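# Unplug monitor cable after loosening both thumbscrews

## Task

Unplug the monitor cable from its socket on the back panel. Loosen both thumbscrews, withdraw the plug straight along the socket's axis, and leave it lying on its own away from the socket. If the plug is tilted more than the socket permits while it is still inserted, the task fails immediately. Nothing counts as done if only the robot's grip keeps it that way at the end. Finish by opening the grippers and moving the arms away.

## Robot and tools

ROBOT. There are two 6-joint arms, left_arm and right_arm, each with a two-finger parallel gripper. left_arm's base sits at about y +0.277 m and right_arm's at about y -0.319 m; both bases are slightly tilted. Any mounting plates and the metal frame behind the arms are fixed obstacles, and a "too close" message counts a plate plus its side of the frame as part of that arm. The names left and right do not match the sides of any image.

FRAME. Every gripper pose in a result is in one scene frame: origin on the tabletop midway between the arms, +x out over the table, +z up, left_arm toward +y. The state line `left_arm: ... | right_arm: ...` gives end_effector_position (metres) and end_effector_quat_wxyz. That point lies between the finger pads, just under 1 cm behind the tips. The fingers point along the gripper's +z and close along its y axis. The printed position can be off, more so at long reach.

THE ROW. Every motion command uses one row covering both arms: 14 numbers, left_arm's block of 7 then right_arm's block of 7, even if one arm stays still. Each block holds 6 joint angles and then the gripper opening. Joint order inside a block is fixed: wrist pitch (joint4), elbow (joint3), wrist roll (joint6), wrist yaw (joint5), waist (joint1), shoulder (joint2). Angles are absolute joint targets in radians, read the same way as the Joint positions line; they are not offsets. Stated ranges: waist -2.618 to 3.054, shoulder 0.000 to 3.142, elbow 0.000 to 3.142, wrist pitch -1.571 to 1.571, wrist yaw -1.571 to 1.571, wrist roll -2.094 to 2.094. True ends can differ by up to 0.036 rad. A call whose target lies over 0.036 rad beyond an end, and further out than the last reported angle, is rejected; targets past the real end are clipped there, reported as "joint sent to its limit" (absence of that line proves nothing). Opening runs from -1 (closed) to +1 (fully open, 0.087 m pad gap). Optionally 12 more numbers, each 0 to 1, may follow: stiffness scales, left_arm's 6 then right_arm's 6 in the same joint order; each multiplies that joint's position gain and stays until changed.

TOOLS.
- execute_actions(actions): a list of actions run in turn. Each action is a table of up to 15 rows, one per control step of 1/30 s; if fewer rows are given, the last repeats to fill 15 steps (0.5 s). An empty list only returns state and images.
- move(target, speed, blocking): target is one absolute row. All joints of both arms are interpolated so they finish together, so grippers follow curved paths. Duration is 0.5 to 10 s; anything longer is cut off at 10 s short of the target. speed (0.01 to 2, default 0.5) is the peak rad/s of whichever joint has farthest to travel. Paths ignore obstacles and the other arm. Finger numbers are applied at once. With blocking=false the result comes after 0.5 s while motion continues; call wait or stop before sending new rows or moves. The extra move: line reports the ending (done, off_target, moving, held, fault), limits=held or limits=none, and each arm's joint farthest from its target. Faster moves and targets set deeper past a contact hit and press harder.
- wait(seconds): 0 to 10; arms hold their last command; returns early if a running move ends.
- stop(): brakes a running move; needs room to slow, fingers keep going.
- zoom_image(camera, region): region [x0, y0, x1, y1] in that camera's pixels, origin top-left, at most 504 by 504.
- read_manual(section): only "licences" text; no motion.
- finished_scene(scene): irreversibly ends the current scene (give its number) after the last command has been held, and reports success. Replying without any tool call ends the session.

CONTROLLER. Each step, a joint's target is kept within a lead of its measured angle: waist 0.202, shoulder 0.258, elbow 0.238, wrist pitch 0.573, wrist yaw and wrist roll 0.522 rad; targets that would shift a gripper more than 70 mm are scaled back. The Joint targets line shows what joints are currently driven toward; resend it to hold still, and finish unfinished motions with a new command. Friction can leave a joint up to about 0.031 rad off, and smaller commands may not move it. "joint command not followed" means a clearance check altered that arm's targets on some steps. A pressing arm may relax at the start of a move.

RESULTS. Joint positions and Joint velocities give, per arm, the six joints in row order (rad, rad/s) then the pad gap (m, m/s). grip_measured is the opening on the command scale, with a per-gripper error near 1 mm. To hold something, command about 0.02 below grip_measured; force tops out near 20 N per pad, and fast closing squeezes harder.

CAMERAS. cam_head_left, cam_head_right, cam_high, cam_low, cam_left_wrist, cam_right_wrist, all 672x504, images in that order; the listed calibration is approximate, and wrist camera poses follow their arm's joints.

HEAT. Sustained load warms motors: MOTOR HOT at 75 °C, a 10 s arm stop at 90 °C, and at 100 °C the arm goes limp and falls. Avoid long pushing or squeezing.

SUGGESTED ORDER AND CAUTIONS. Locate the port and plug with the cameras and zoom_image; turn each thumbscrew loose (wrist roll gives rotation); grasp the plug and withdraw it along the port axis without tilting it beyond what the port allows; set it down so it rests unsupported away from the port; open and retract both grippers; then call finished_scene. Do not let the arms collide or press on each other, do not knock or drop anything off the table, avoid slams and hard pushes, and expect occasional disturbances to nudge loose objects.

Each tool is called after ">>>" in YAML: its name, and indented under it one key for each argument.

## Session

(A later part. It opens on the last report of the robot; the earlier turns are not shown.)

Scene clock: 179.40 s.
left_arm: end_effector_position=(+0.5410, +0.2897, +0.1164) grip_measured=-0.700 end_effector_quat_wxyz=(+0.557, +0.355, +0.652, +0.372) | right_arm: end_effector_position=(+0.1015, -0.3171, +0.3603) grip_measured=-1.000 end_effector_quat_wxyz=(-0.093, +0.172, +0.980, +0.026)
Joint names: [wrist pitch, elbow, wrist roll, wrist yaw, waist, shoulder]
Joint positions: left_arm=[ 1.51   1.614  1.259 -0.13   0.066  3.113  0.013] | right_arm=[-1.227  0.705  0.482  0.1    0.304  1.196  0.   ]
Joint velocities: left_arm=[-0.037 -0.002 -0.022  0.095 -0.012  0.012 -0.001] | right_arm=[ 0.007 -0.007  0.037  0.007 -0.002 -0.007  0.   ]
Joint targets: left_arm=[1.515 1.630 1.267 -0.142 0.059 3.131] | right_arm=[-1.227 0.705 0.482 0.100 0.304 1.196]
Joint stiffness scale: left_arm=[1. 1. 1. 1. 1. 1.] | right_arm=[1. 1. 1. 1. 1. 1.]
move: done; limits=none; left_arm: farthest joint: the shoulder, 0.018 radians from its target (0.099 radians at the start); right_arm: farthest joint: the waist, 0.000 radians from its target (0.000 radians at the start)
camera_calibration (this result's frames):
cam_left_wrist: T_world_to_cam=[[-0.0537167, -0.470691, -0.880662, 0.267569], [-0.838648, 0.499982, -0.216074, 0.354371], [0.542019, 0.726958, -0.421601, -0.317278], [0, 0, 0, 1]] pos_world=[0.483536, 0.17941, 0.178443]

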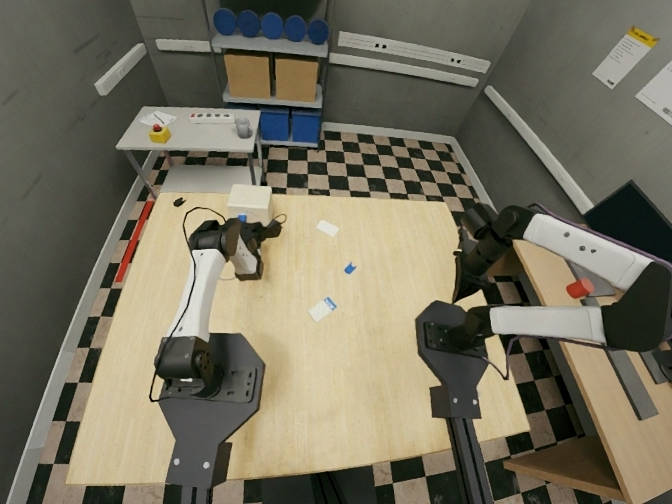

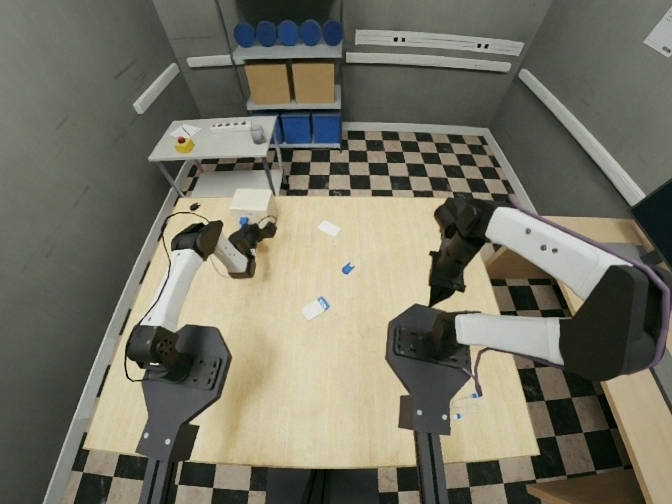

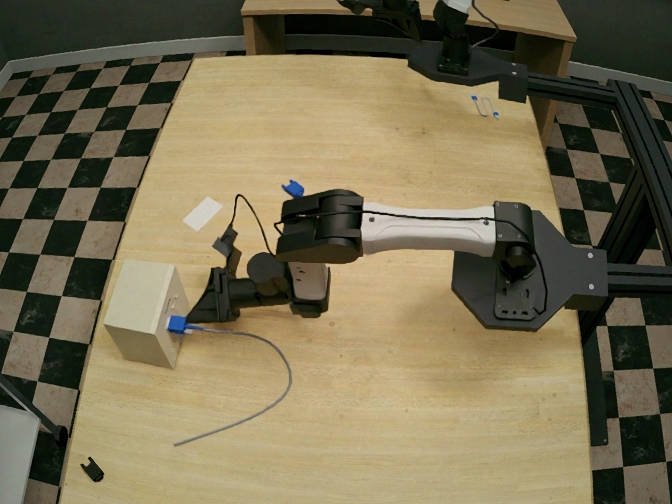

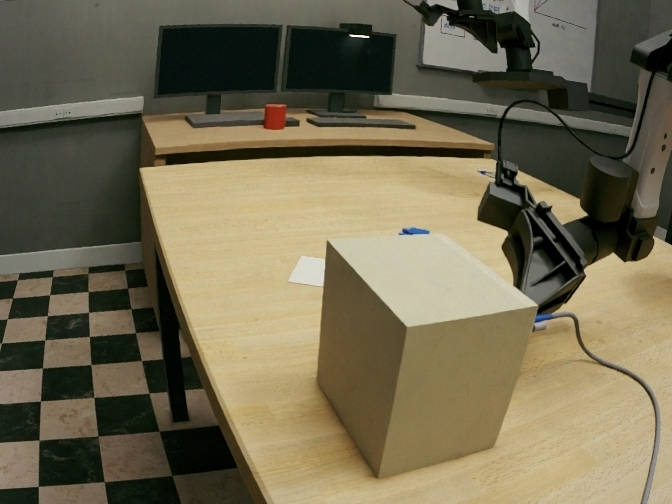

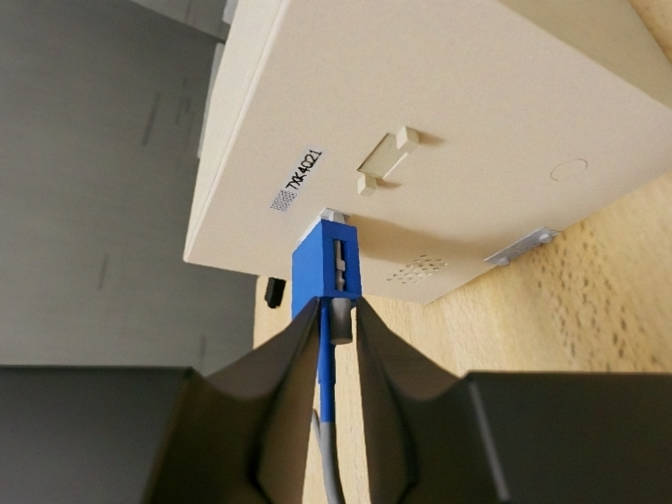

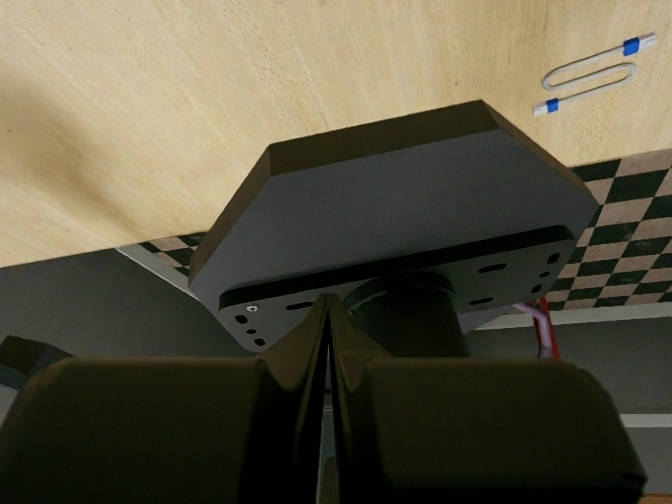

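>>> move:
  target: [1.503,1.53,1.2,-0.19,0.015,3.05,-0.7,-1.227,0.705,0.482,0.1,0.304,1.196,-1]
  speed: 0.2

>>> move:
  target: [1.455,1.41,0.968,-0.13,0.045,2.915,-0.7,-1.227,0.705,0.482,0.1,0.304,1.196,-1]

>>> move:
  target: [1.335,1.36,0.006,0.244,0.27,2.81,0.0,-1.227,0.705,0.482,0.1,0.304,1.196,-1]
  speed: 1.2

Scene clock: 181.77 s.
left_arm: end_effector_position=(+0.5377, +0.2709, +0.1298) grip_measured=-0.700 end_effector_quat_wxyz=(+0.564, +0.340, +0.664, +0.355) | right_arm: end_effector_position=(+0.1015, -0.3171, +0.3603) grip_measured=-1.000 end_effector_quat_wxyz=(-0.093, +0.172, +0.980, +0.026)
Joint names: [wrist pitch, elbow, wrist roll, wrist yaw, waist, shoulder]
Joint positions: left_arm=[ 1.51   1.549  1.205 -0.178  0.019  3.058  0.013] | right_arm=[-1.227  0.705  0.482  0.1    0.304  1.196  0.   ]
Joint velocities: left_arm=[ 0.051  0.002 -0.022  0.066  0.007 -0.012  0.   ] | right_arm=[-0.022  0.012  0.051  0.007 -0.017  0.002  0.   ]
Joint targets: left_arm=[1.503 1.530 1.200 -0.190 0.015 3.050] | right_arm=[-1.227 0.705 0.482 0.100 0.304 1.196]
Joint stiffness scale: left_arm=[1. 1. 1. 1. 1. 1.] | right_arm=[1. 1. 1. 1. 1. 1.]
move: done; limits=none; left_arm: farthest joint: the elbow, 0.019 radians from its target (0.084 radians at the start); right_arm: farthest joint: the waist, 0.000 radians from its target (0.000 radians at the start)
camera_calibration (this result's frames):
cam_left_wrist: T_world_to_cam=[[-0.0559354, -0.517267, -0.853994, 0.280659], [-0.841949, 0.484171, -0.238118, 0.372773], [0.53665, 0.7057, -0.462595, -0.282262], [0, 0, 0, 1]] pos_world=[0.481031, 0.163882, 0.197873]

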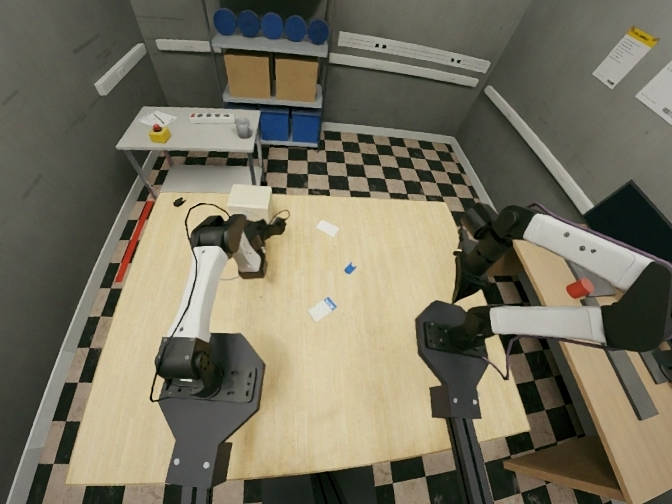

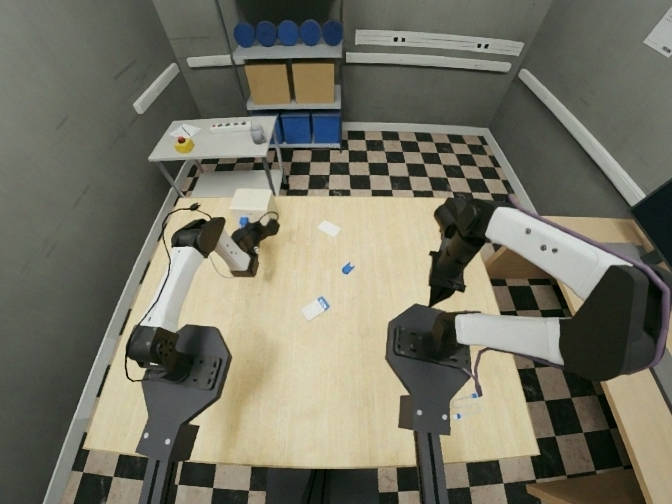

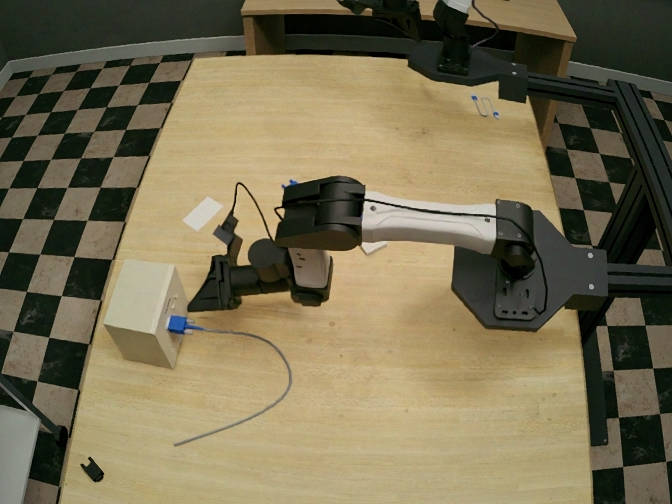

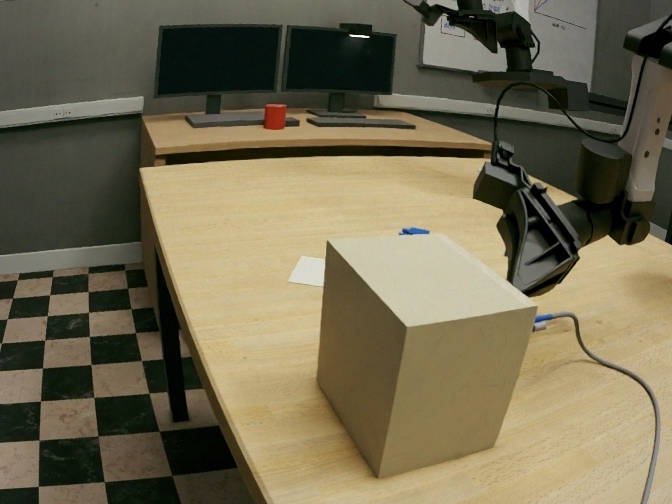

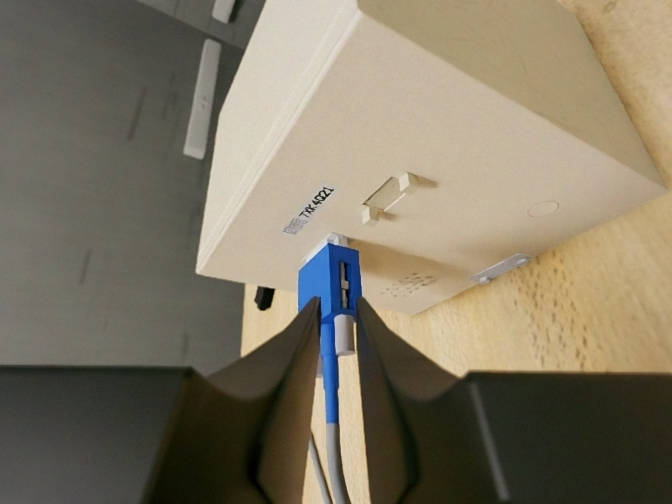

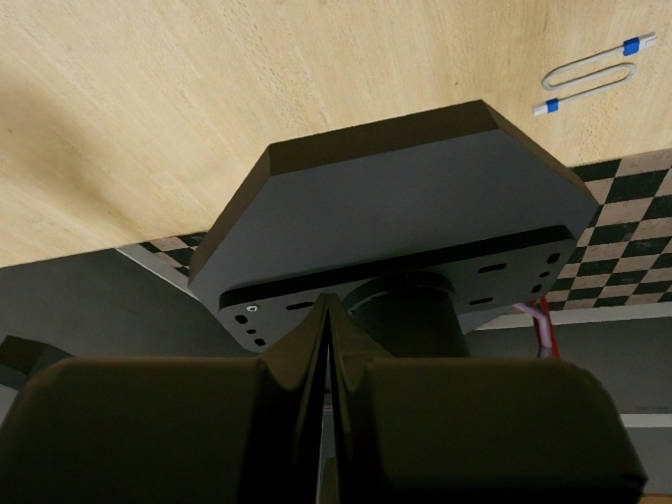

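Scene clock: 183.03 s.
left_arm: end_effector_position=(+0.5401, +0.2749, +0.1536) grip_measured=-0.700 end_effector_quat_wxyz=(+0.600, +0.270, +0.700, +0.278) | right_arm: end_effector_position=(+0.1015, -0.3171, +0.3603) grip_measured=-1.000 end_effector_quat_wxyz=(-0.093, +0.172, +0.980, +0.026)
Joint names: [wrist pitch, elbow, wrist roll, wrist yaw, waist, shoulder]
Joint positions: left_arm=[ 1.475  1.429  0.973 -0.141  0.037  2.92   0.013] | right_arm=[-1.227  0.705  0.482  0.1    0.304  1.196  0.   ]
Joint velocities: left_arm=[-0.051  0.012 -0.037 -0.022 -0.002  0.002  0.   ] | right_arm=[-0.081 -0.027  0.051  0.037  0.007  0.017  0.   ]
Joint targets: left_arm=[1.455 1.410 0.968 -0.130 0.045 2.915] | right_arm=[-1.227 0.705 0.482 0.100 0.304 1.196]
Joint stiffness scale: left_arm=[1. 1. 1. 1. 1. 1.] | right_arm=[1. 1. 1. 1. 1. 1.]
move: done; limits=none; left_arm: farthest joint: the wrist pitch, 0.020 radians from its target (0.055 radians at the start); right_arm: farthest joint: the waist, 0.000 radians from its target (0.000 radians at the start)
camera_calibration (this result's frames):
cam_left_wrist: T_world_to_cam=[[-0.0497074, -0.699127, -0.713267, 0.328281], [-0.843027, 0.41232, -0.345396, 0.41541], [0.53557, 0.584135, -0.609879, -0.218748], [0, 0, 0, 1]] pos_world=[0.483675, 0.186006, 0.244223]

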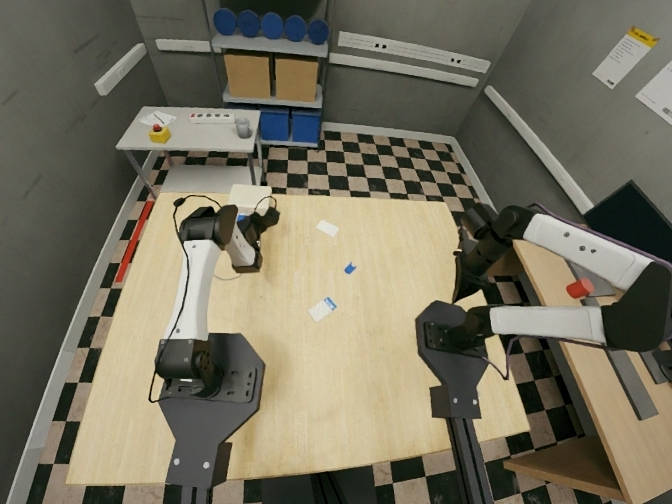

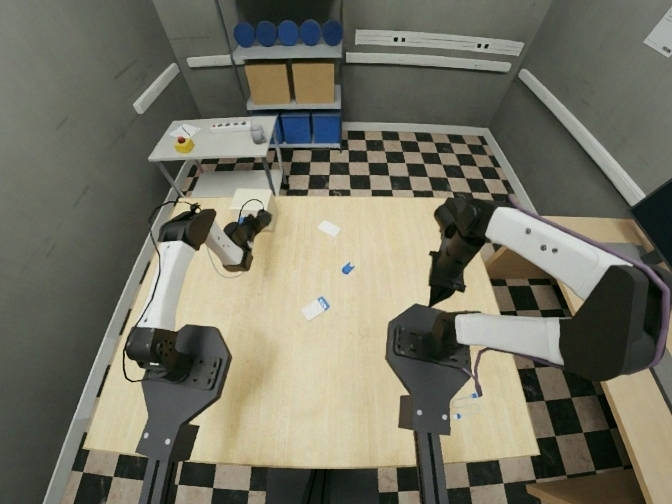

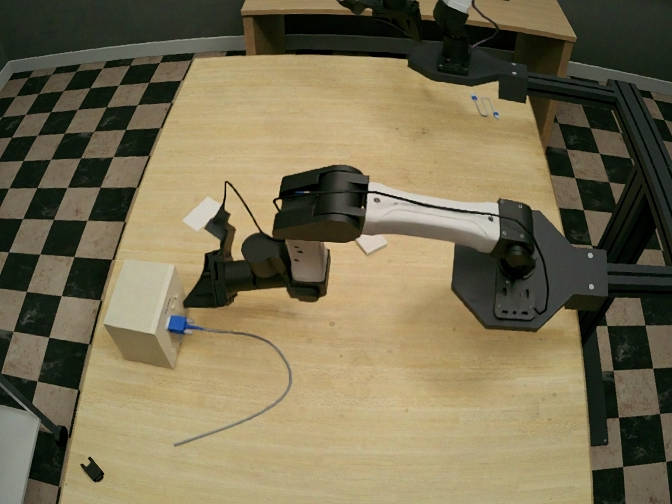

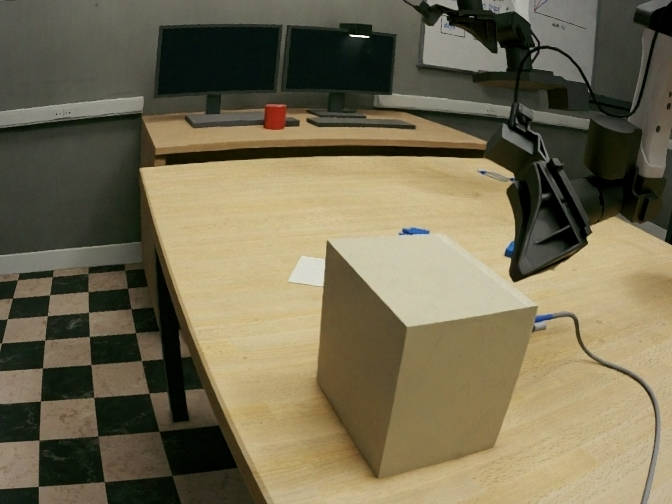

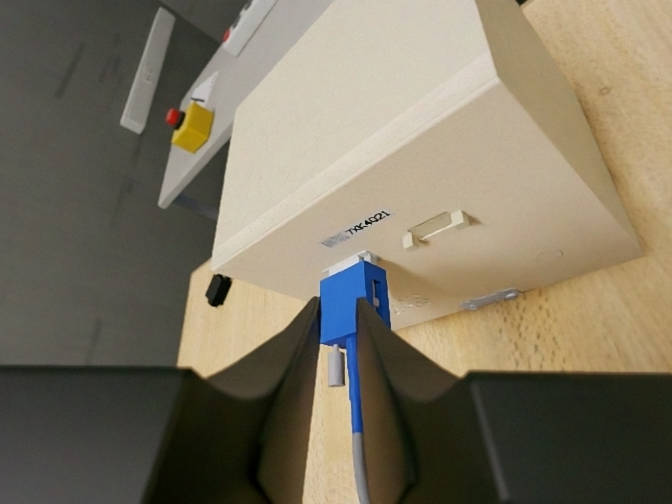

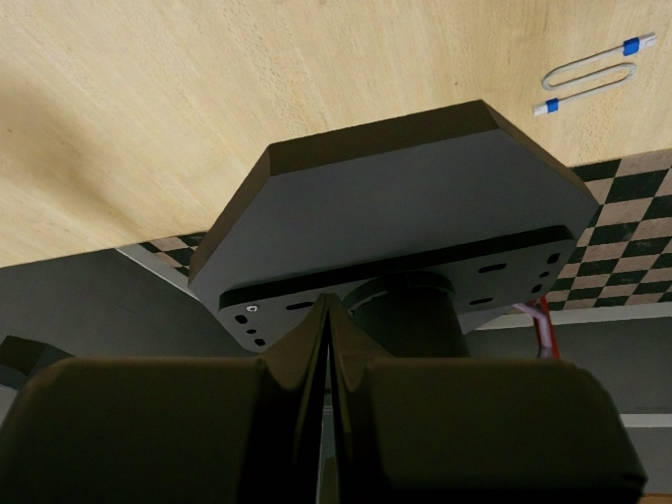

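Scene clock: 184.83 s.
left_arm: end_effector_position=(+0.5383, +0.3129, +0.1425) grip_measured=+0.000 end_effector_quat_wxyz=(+0.640, -0.040, +0.762, -0.092) | right_arm: end_effector_position=(+0.1015, -0.3171, +0.3603) grip_measured=-1.000 end_effector_quat_wxyz=(-0.093, +0.172, +0.980, +0.026)
Joint names: [wrist pitch, elbow, wrist roll, wrist yaw, waist, shoulder]
Joint positions: left_arm=[1.355 1.379 0.013 0.233 0.266 2.818 0.044] | right_arm=[-1.227  0.705  0.482  0.1    0.304  1.196  0.   ]
Joint velocities: left_arm=[ 0.022 -0.002 -0.095 -0.022  0.017 -0.007 -0.001] | right_arm=[-0.007 -0.002  0.066 -0.051 -0.002 -0.017  0.   ]
Joint targets: left_arm=[1.335 1.360 0.006 0.244 0.270 2.810] | right_arm=[-1.227 0.705 0.482 0.100 0.304 1.196]
Joint stiffness scale: left_arm=[1. 1. 1. 1. 1. 1.] | right_arm=[1. 1. 1. 1. 1. 1.]
move: done; limits=none; left_arm: farthest joint: the wrist pitch, 0.020 radians from its target (0.140 radians at the start); right_arm: farthest joint: the waist, 0.000 radians from its target (0.000 radians at the start)
camera_calibration (this result's frames):
cam_left_wrist: T_world_to_cam=[[-0.0623849, -0.979466, 0.191714, 0.312357], [-0.86528, -0.0426511, -0.499471, 0.570679], [0.497392, -0.197046, -0.844852, 0.0517606], [0, 0, 0, 1]] pos_world=[0.487538, 0.340482, 0.268885]

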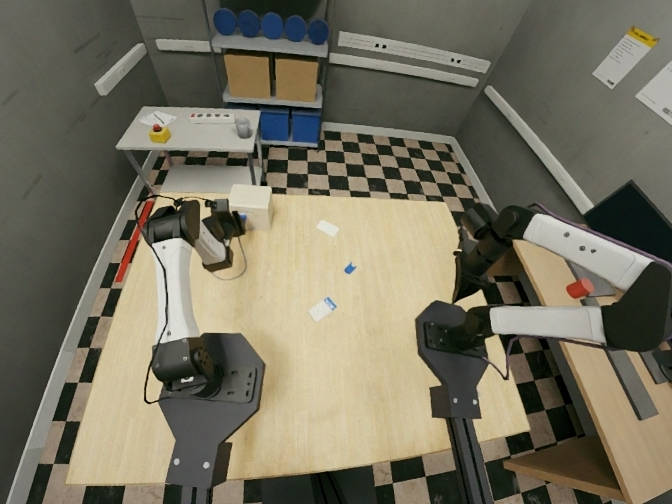

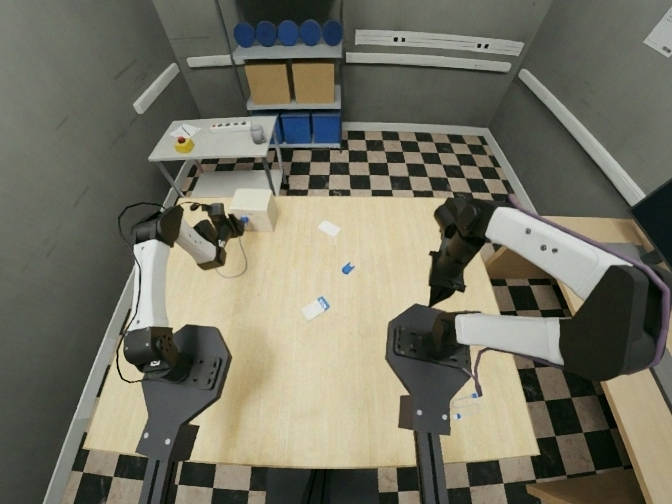

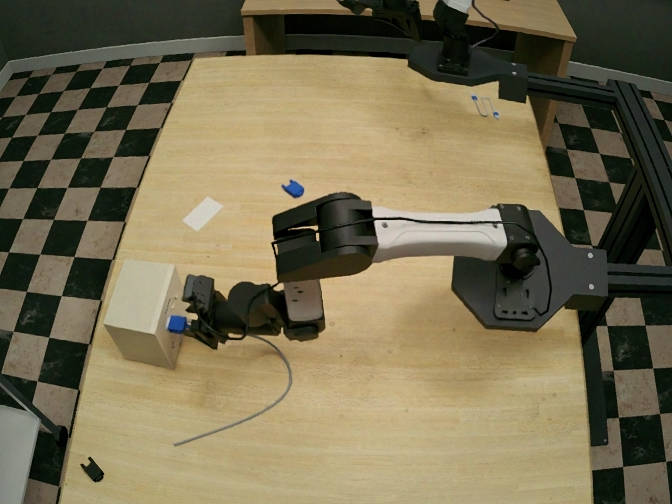

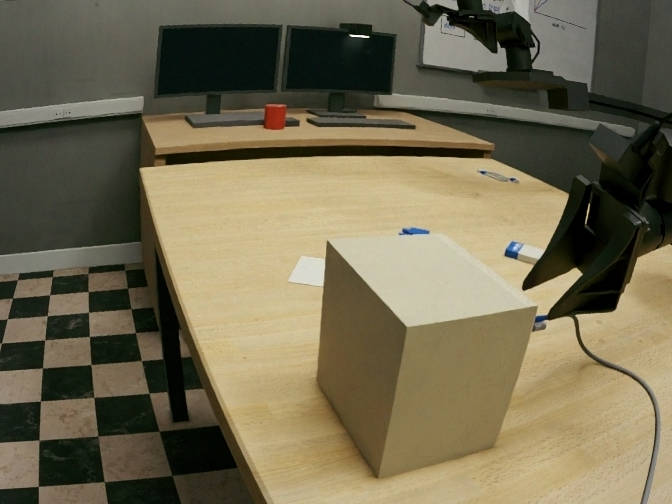

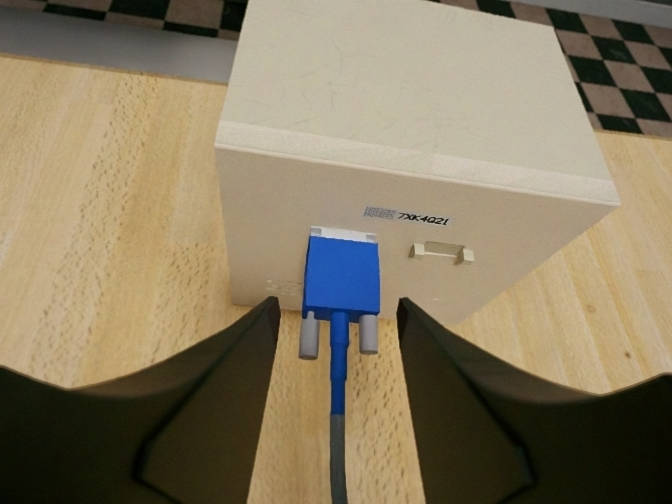

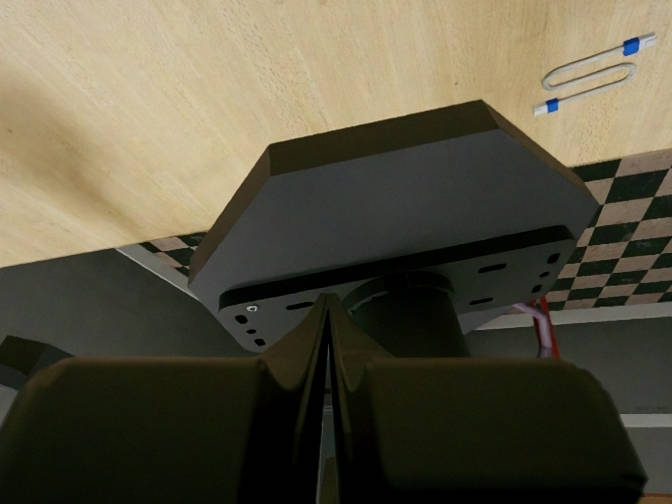

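>>> move:
  target: [1.35,1.525,0.01,0.238,0.27,2.971,0.0,-1.227,0.705,0.482,0.1,0.304,1.196,-1]
  speed: 0.25

>>> execute_actions:
  actions:
    - [[1.355,1.51,0.01,0.233,0.27,2.955,-0.1,-1.227,0.705,0.482,0.1,0.304,1.196,-1],[1.355,1.51,0.01,0.233,0.27,2.955,-0.15,-1.227,0.705,0.482,0.1,0.304,1.196,-1],[1.355,1.51,0.01,0.22,0.27,2.955,-0.18,-1.227,0.705,0.482,0.1,0.304,1.196,-1],[1.355,1.51,0.01,0.21,0.272,2.955,-0.2,-1.227,0.705,0.482,0.1,0.304,1.196,-1],[1.355,1.51,0.01,0.2,0.274,2.955,-0.2,-1.227,0.705,0.482,0.1,0.304,1.196,-1],[1.355,1.51,0.015,0.19,0.276,2.955,-0.2,-1.227,0.705,0.482,0.1,0.304,1.196,-1],[1.355,1.51,0.02,0.18,0.278,2.955,-0.2,-1.227,0.705,0.482,0.1,0.304,1.196,-1],[1.355,1.51,0.025,0.17,0.28,2.955,-0.2,-1.227,0.705,0.482,0.1,0.304,1.196,-1],[1.355,1.51,0.025,0.16,0.282,2.955,-0.2,-1.227,0.705,0.482,0.1,0.304,1.196,-1]]

Scene clock: 186.53 s.
left_arm: end_effector_position=(+0.5419, +0.3074, +0.1055) grip_measured=+0.000 end_effector_quat_wxyz=(+0.638, -0.040, +0.763, -0.093) | right_arm: end_effector_position=(+0.1015, -0.3171, +0.3603) grip_measured=-1.000 end_effector_quat_wxyz=(-0.093, +0.172, +0.980, +0.026)
Joint names: [wrist pitch, elbow, wrist roll, wrist yaw, waist, shoulder]
Joint positions: left_arm=[1.355 1.509 0.012 0.233 0.266 2.955 0.044] | right_arm=[-1.227  0.705  0.482  0.1    0.304  1.196  0.   ]
Joint velocities: left_arm=[ 0.022  0.007 -0.022 -0.007  0.012  0.002 -0.   ] | right_arm=[ 0.022  0.012 -0.007 -0.095 -0.007 -0.017  0.   ]
Joint targets: left_arm=[1.350 1.525 0.010 0.238 0.270 2.971] | right_arm=[-1.227 0.705 0.482 0.100 0.304 1.196]
Joint stiffness scale: left_arm=[1. 1. 1. 1. 1. 1.] | right_arm=[1. 1. 1. 1. 1. 1.]
move: done; limits=none; left_arm: farthest joint: the shoulder, 0.016 radians from its target (0.153 radians at the start); right_arm: farthest joint: the waist, 0.000 radians from its target (0.000 radians at the start)
camera_calibration (this result's frames):
cam_left_wrist: T_world_to_cam=[[-0.0620762, -0.979081, 0.19377, 0.313784], [-0.868111, -0.0428297, -0.494518, 0.55616], [0.492473, -0.198912, -0.847293, 0.0210893], [0, 0, 0, 1]] pos_world=[0.491901, 0.335235, 0.232098]

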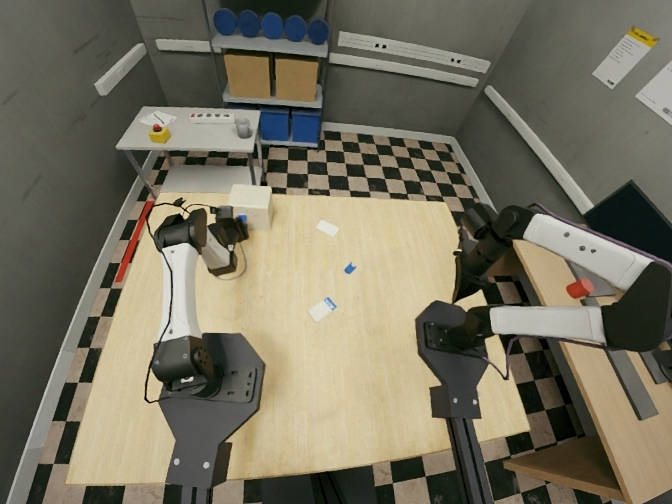

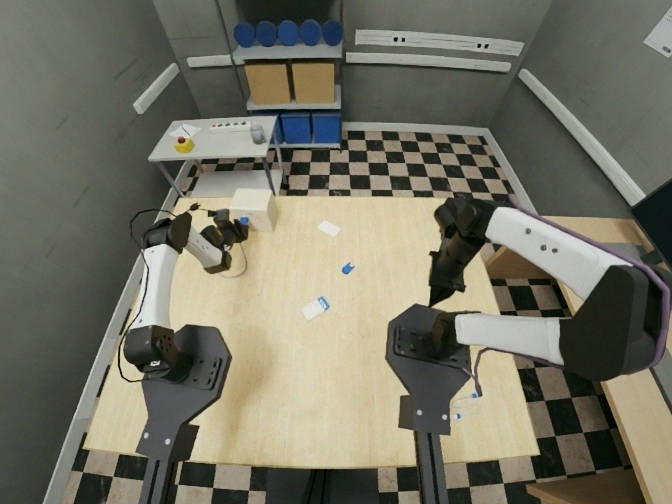

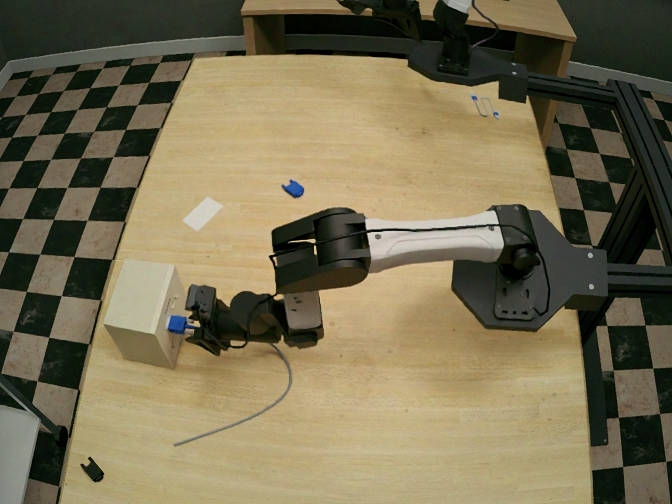

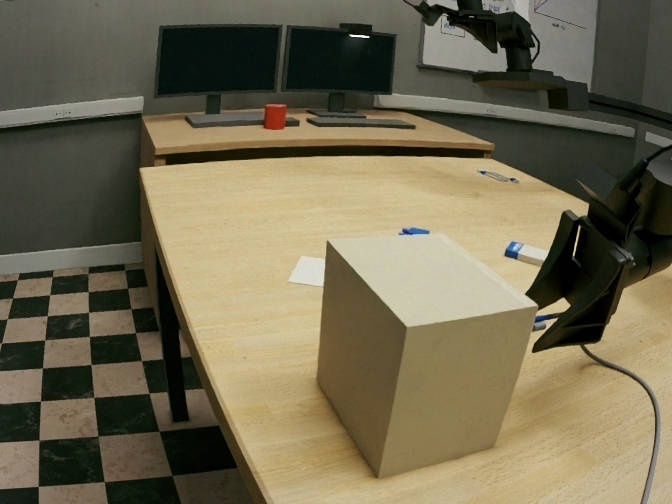

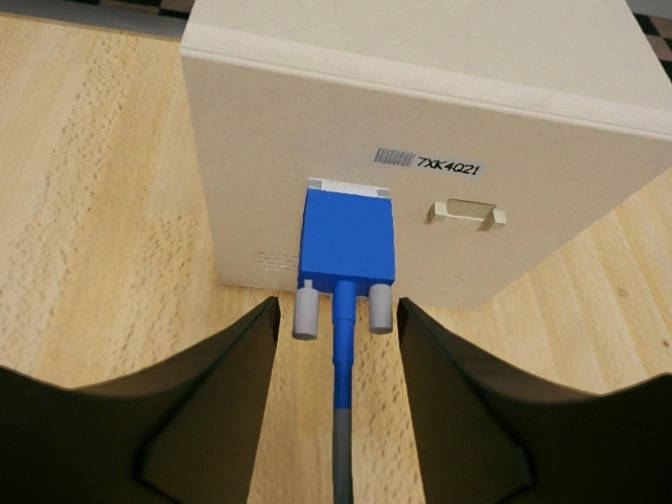

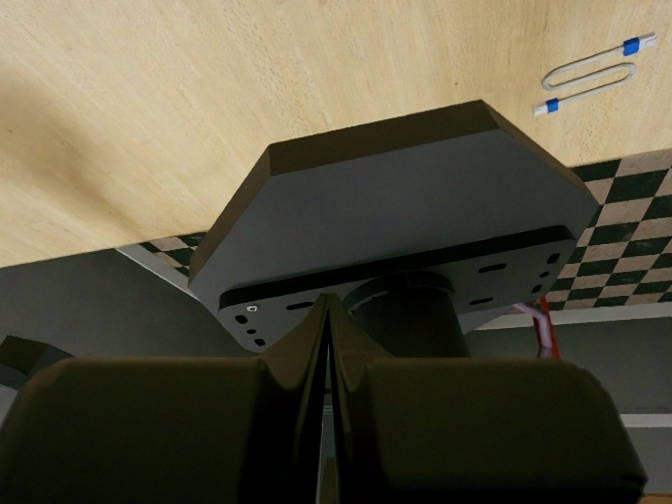

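Scene clock: 187.03 s.
left_arm: end_effector_position=(+0.5420, +0.3081, +0.1054) grip_measured=-0.200 end_effector_quat_wxyz=(+0.638, -0.042, +0.764, -0.092) | right_arm: end_effector_position=(+0.1015, -0.3171, +0.3603) grip_measured=-1.000 end_effector_quat_wxyz=(-0.093, +0.172, +0.980, +0.026)
Joint names: [wrist pitch, elbow, wrist roll, wrist yaw, waist, shoulder]
Joint positions: left_arm=[1.355 1.509 0.012 0.229 0.266 2.955 0.035] | right_arm=[-1.227  0.705  0.482  0.1    0.304  1.196  0.   ]
Joint velocities: left_arm=[-0.037 -0.007  0.007 -0.007 -0.007 -0.002 -0.001] | right_arm=[-0.037  0.002 -0.007 -0.066 -0.007 -0.007  0.   ]
Joint targets: left_arm=[1.355 1.510 0.025 0.160 0.282 2.955] | right_arm=[-1.227 0.705 0.482 0.100 0.304 1.196]
Joint stiffness scale: left_arm=[1. 1. 1. 1. 1. 1.] | right_arm=[1. 1. 1. 1. 1. 1.]
camera_calibration (this result's frames):
cam_left_wrist: T_world_to_cam=[[-0.0579589, -0.979473, 0.193063, 0.312484], [-0.86833, -0.0459604, -0.493852, 0.557162], [0.492588, -0.196265, -0.847842, 0.0202667], [0, 0, 0, 1]] pos_world=[0.491928, 0.335655, 0.232009]

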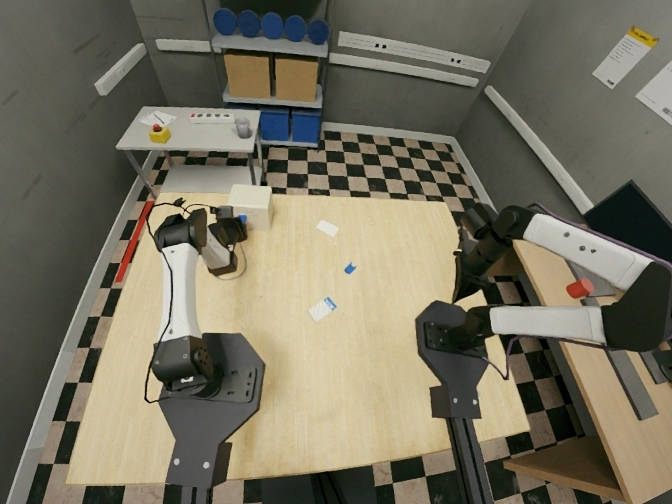

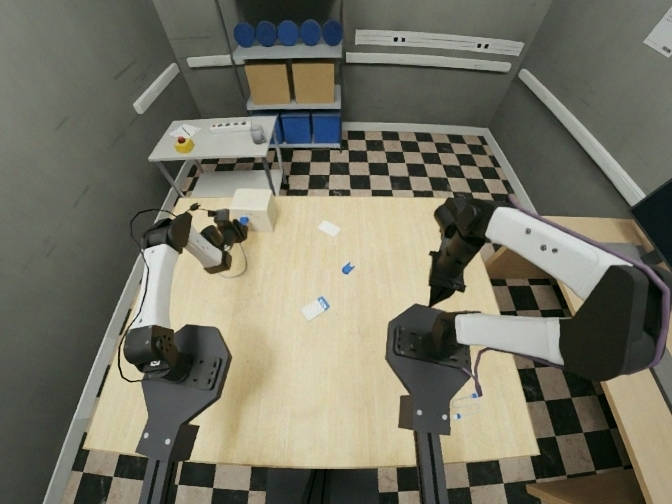

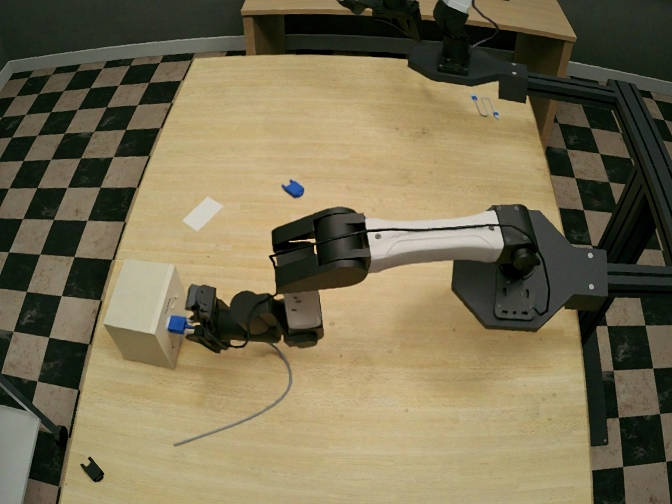

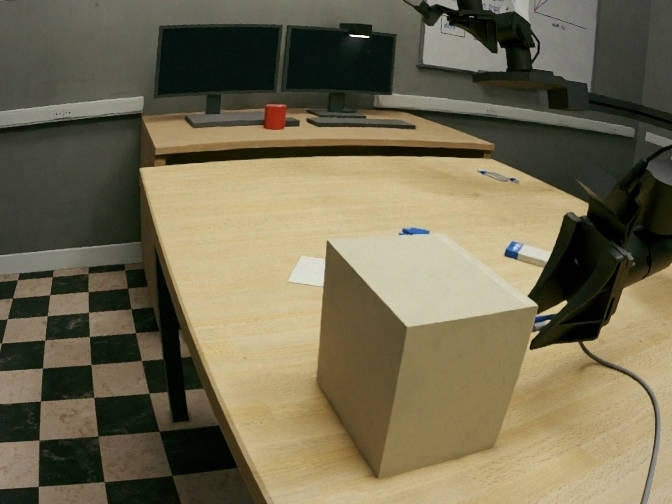

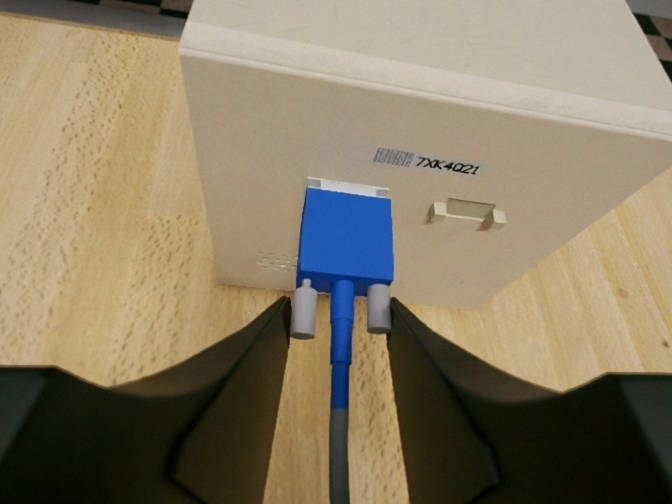

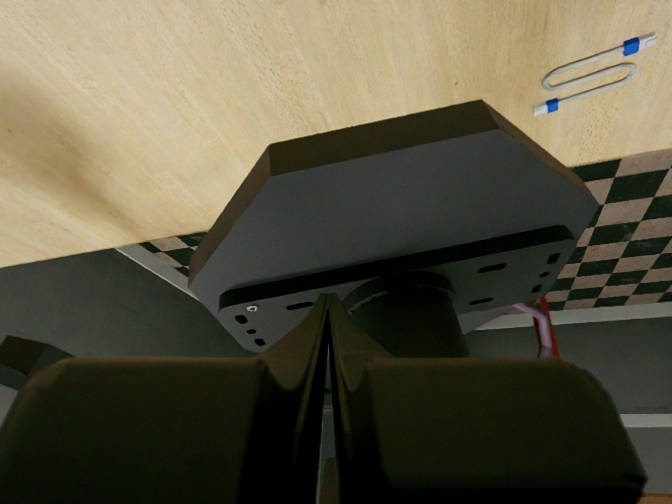

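>>> move:
  target: [1.385,1.462,0.025,0.16,0.282,2.89,-0.2,-1.227,0.705,0.482,0.1,0.304,1.196,-1]
  speed: 0.06

>>> zoom_image:
  camera: "cam_left_wrist"
  region: [200,120,480,400]

Scene clock: 190.47 s.
left_arm: end_effector_position=(+0.5434, +0.3105, +0.1191) grip_measured=-0.200 end_effector_quat_wxyz=(+0.641, -0.042, +0.761, -0.090) | right_arm: end_effector_position=(+0.1015, -0.3171, +0.3603) grip_measured=-1.000 end_effector_quat_wxyz=(-0.093, +0.172, +0.980, +0.026)
Joint names: [wrist pitch, elbow, wrist roll, wrist yaw, waist, shoulder]
Joint positions: left_arm=[1.355 1.473 0.012 0.227 0.265 2.911 0.035] | right_arm=[-1.227  0.705  0.482  0.1    0.304  1.196  0.   ]
Joint velocities: left_arm=[-0.022  0.007  0.081 -0.051 -0.007 -0.002 -0.001] | right_arm=[ 0.081 -0.012  0.037  0.022 -0.002  0.002  0.   ]
Joint targets: left_arm=[1.385 1.462 0.025 0.160 0.282 2.890] | right_arm=[-1.227 0.705 0.482 0.100 0.304 1.196]
Joint stiffness scale: left_arm=[1. 1. 1. 1. 1. 1.] | right_arm=[1. 1. 1. 1. 1. 1.]
move: off_target (left_arm); limits=none; left_arm: farthest joint: the wrist yaw, 0.067 radians from its target (0.069 radians at the start); right_arm: farthest joint: the waist, 0.000 radians from its target (0.000 radians at the start)
camera_calibration (this result's frames):
cam_left_wrist: T_world_to_cam=[[-0.0566353, -0.979894, 0.191313, 0.311909], [-0.864495, -0.0477258, -0.50037, 0.564533], [0.49944, -0.193728, -0.844411, 0.0268374], [0, 0, 0, 1]] pos_world=[0.492297, 0.33778, 0.245465]

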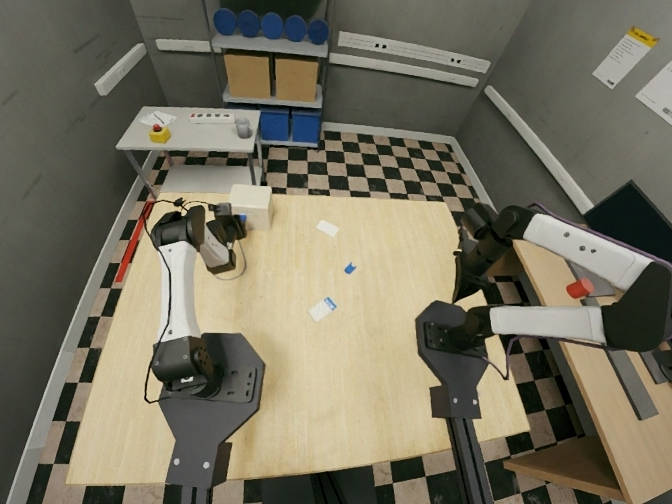

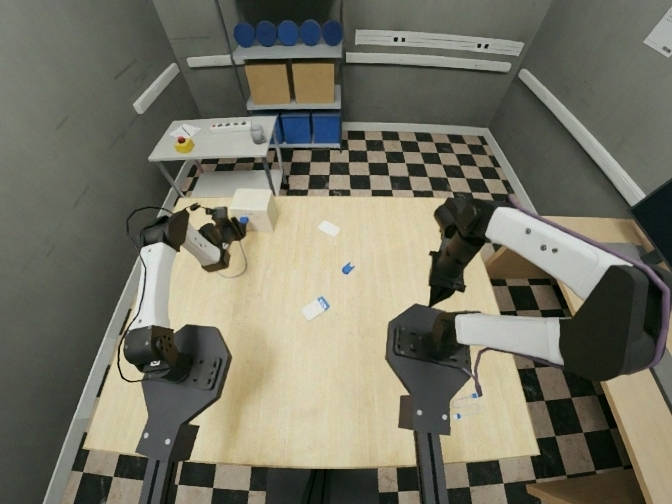

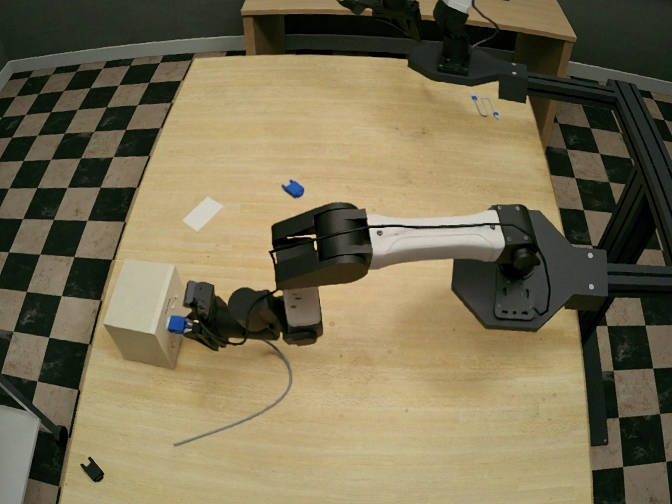

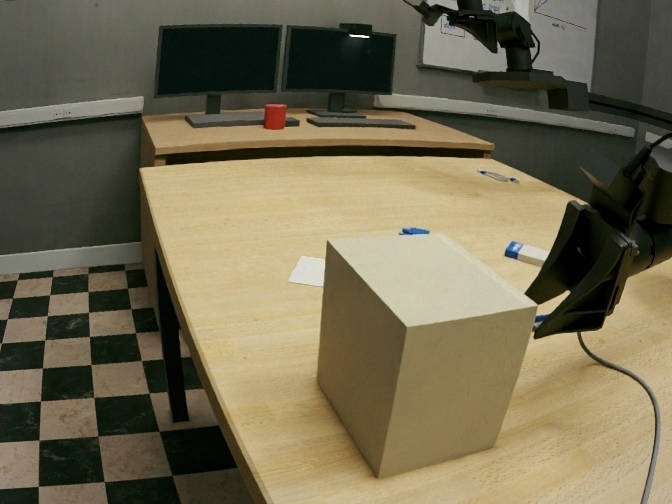

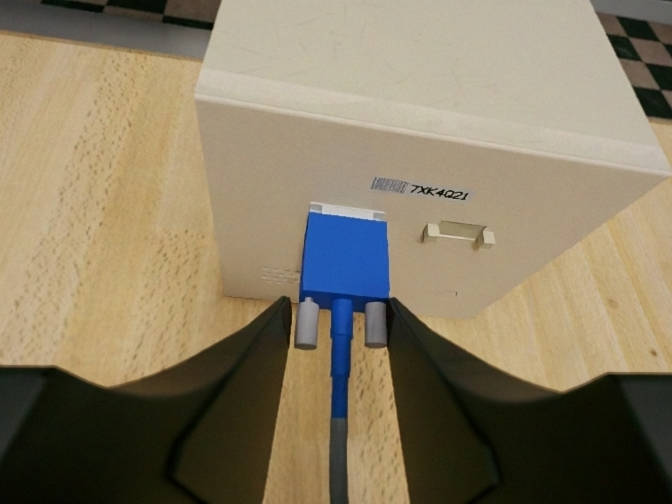

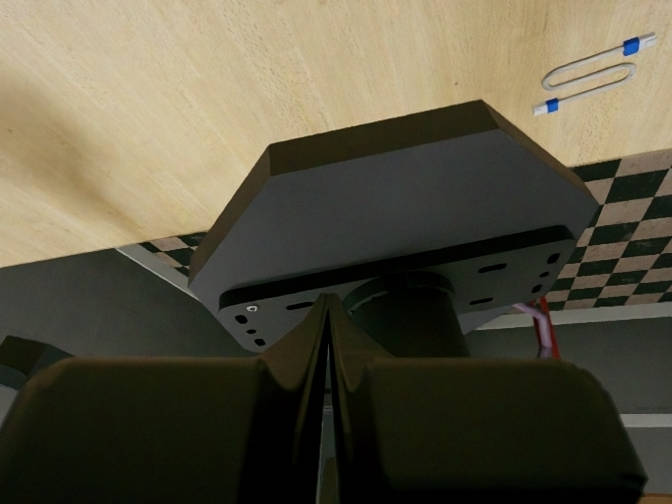

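Region (200, 120, 480, 400) of cam_left_wrist's 672x504 image, scaled by 1.800, with more detail than that image has.

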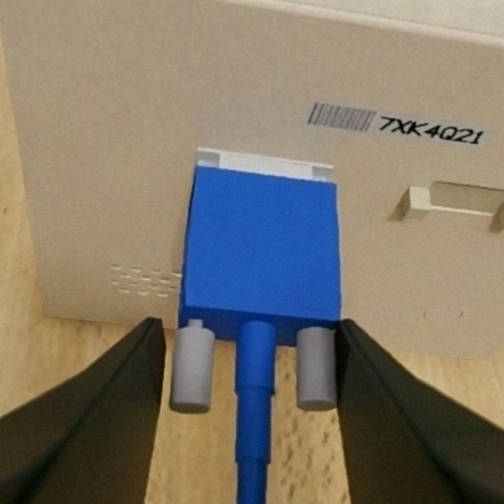

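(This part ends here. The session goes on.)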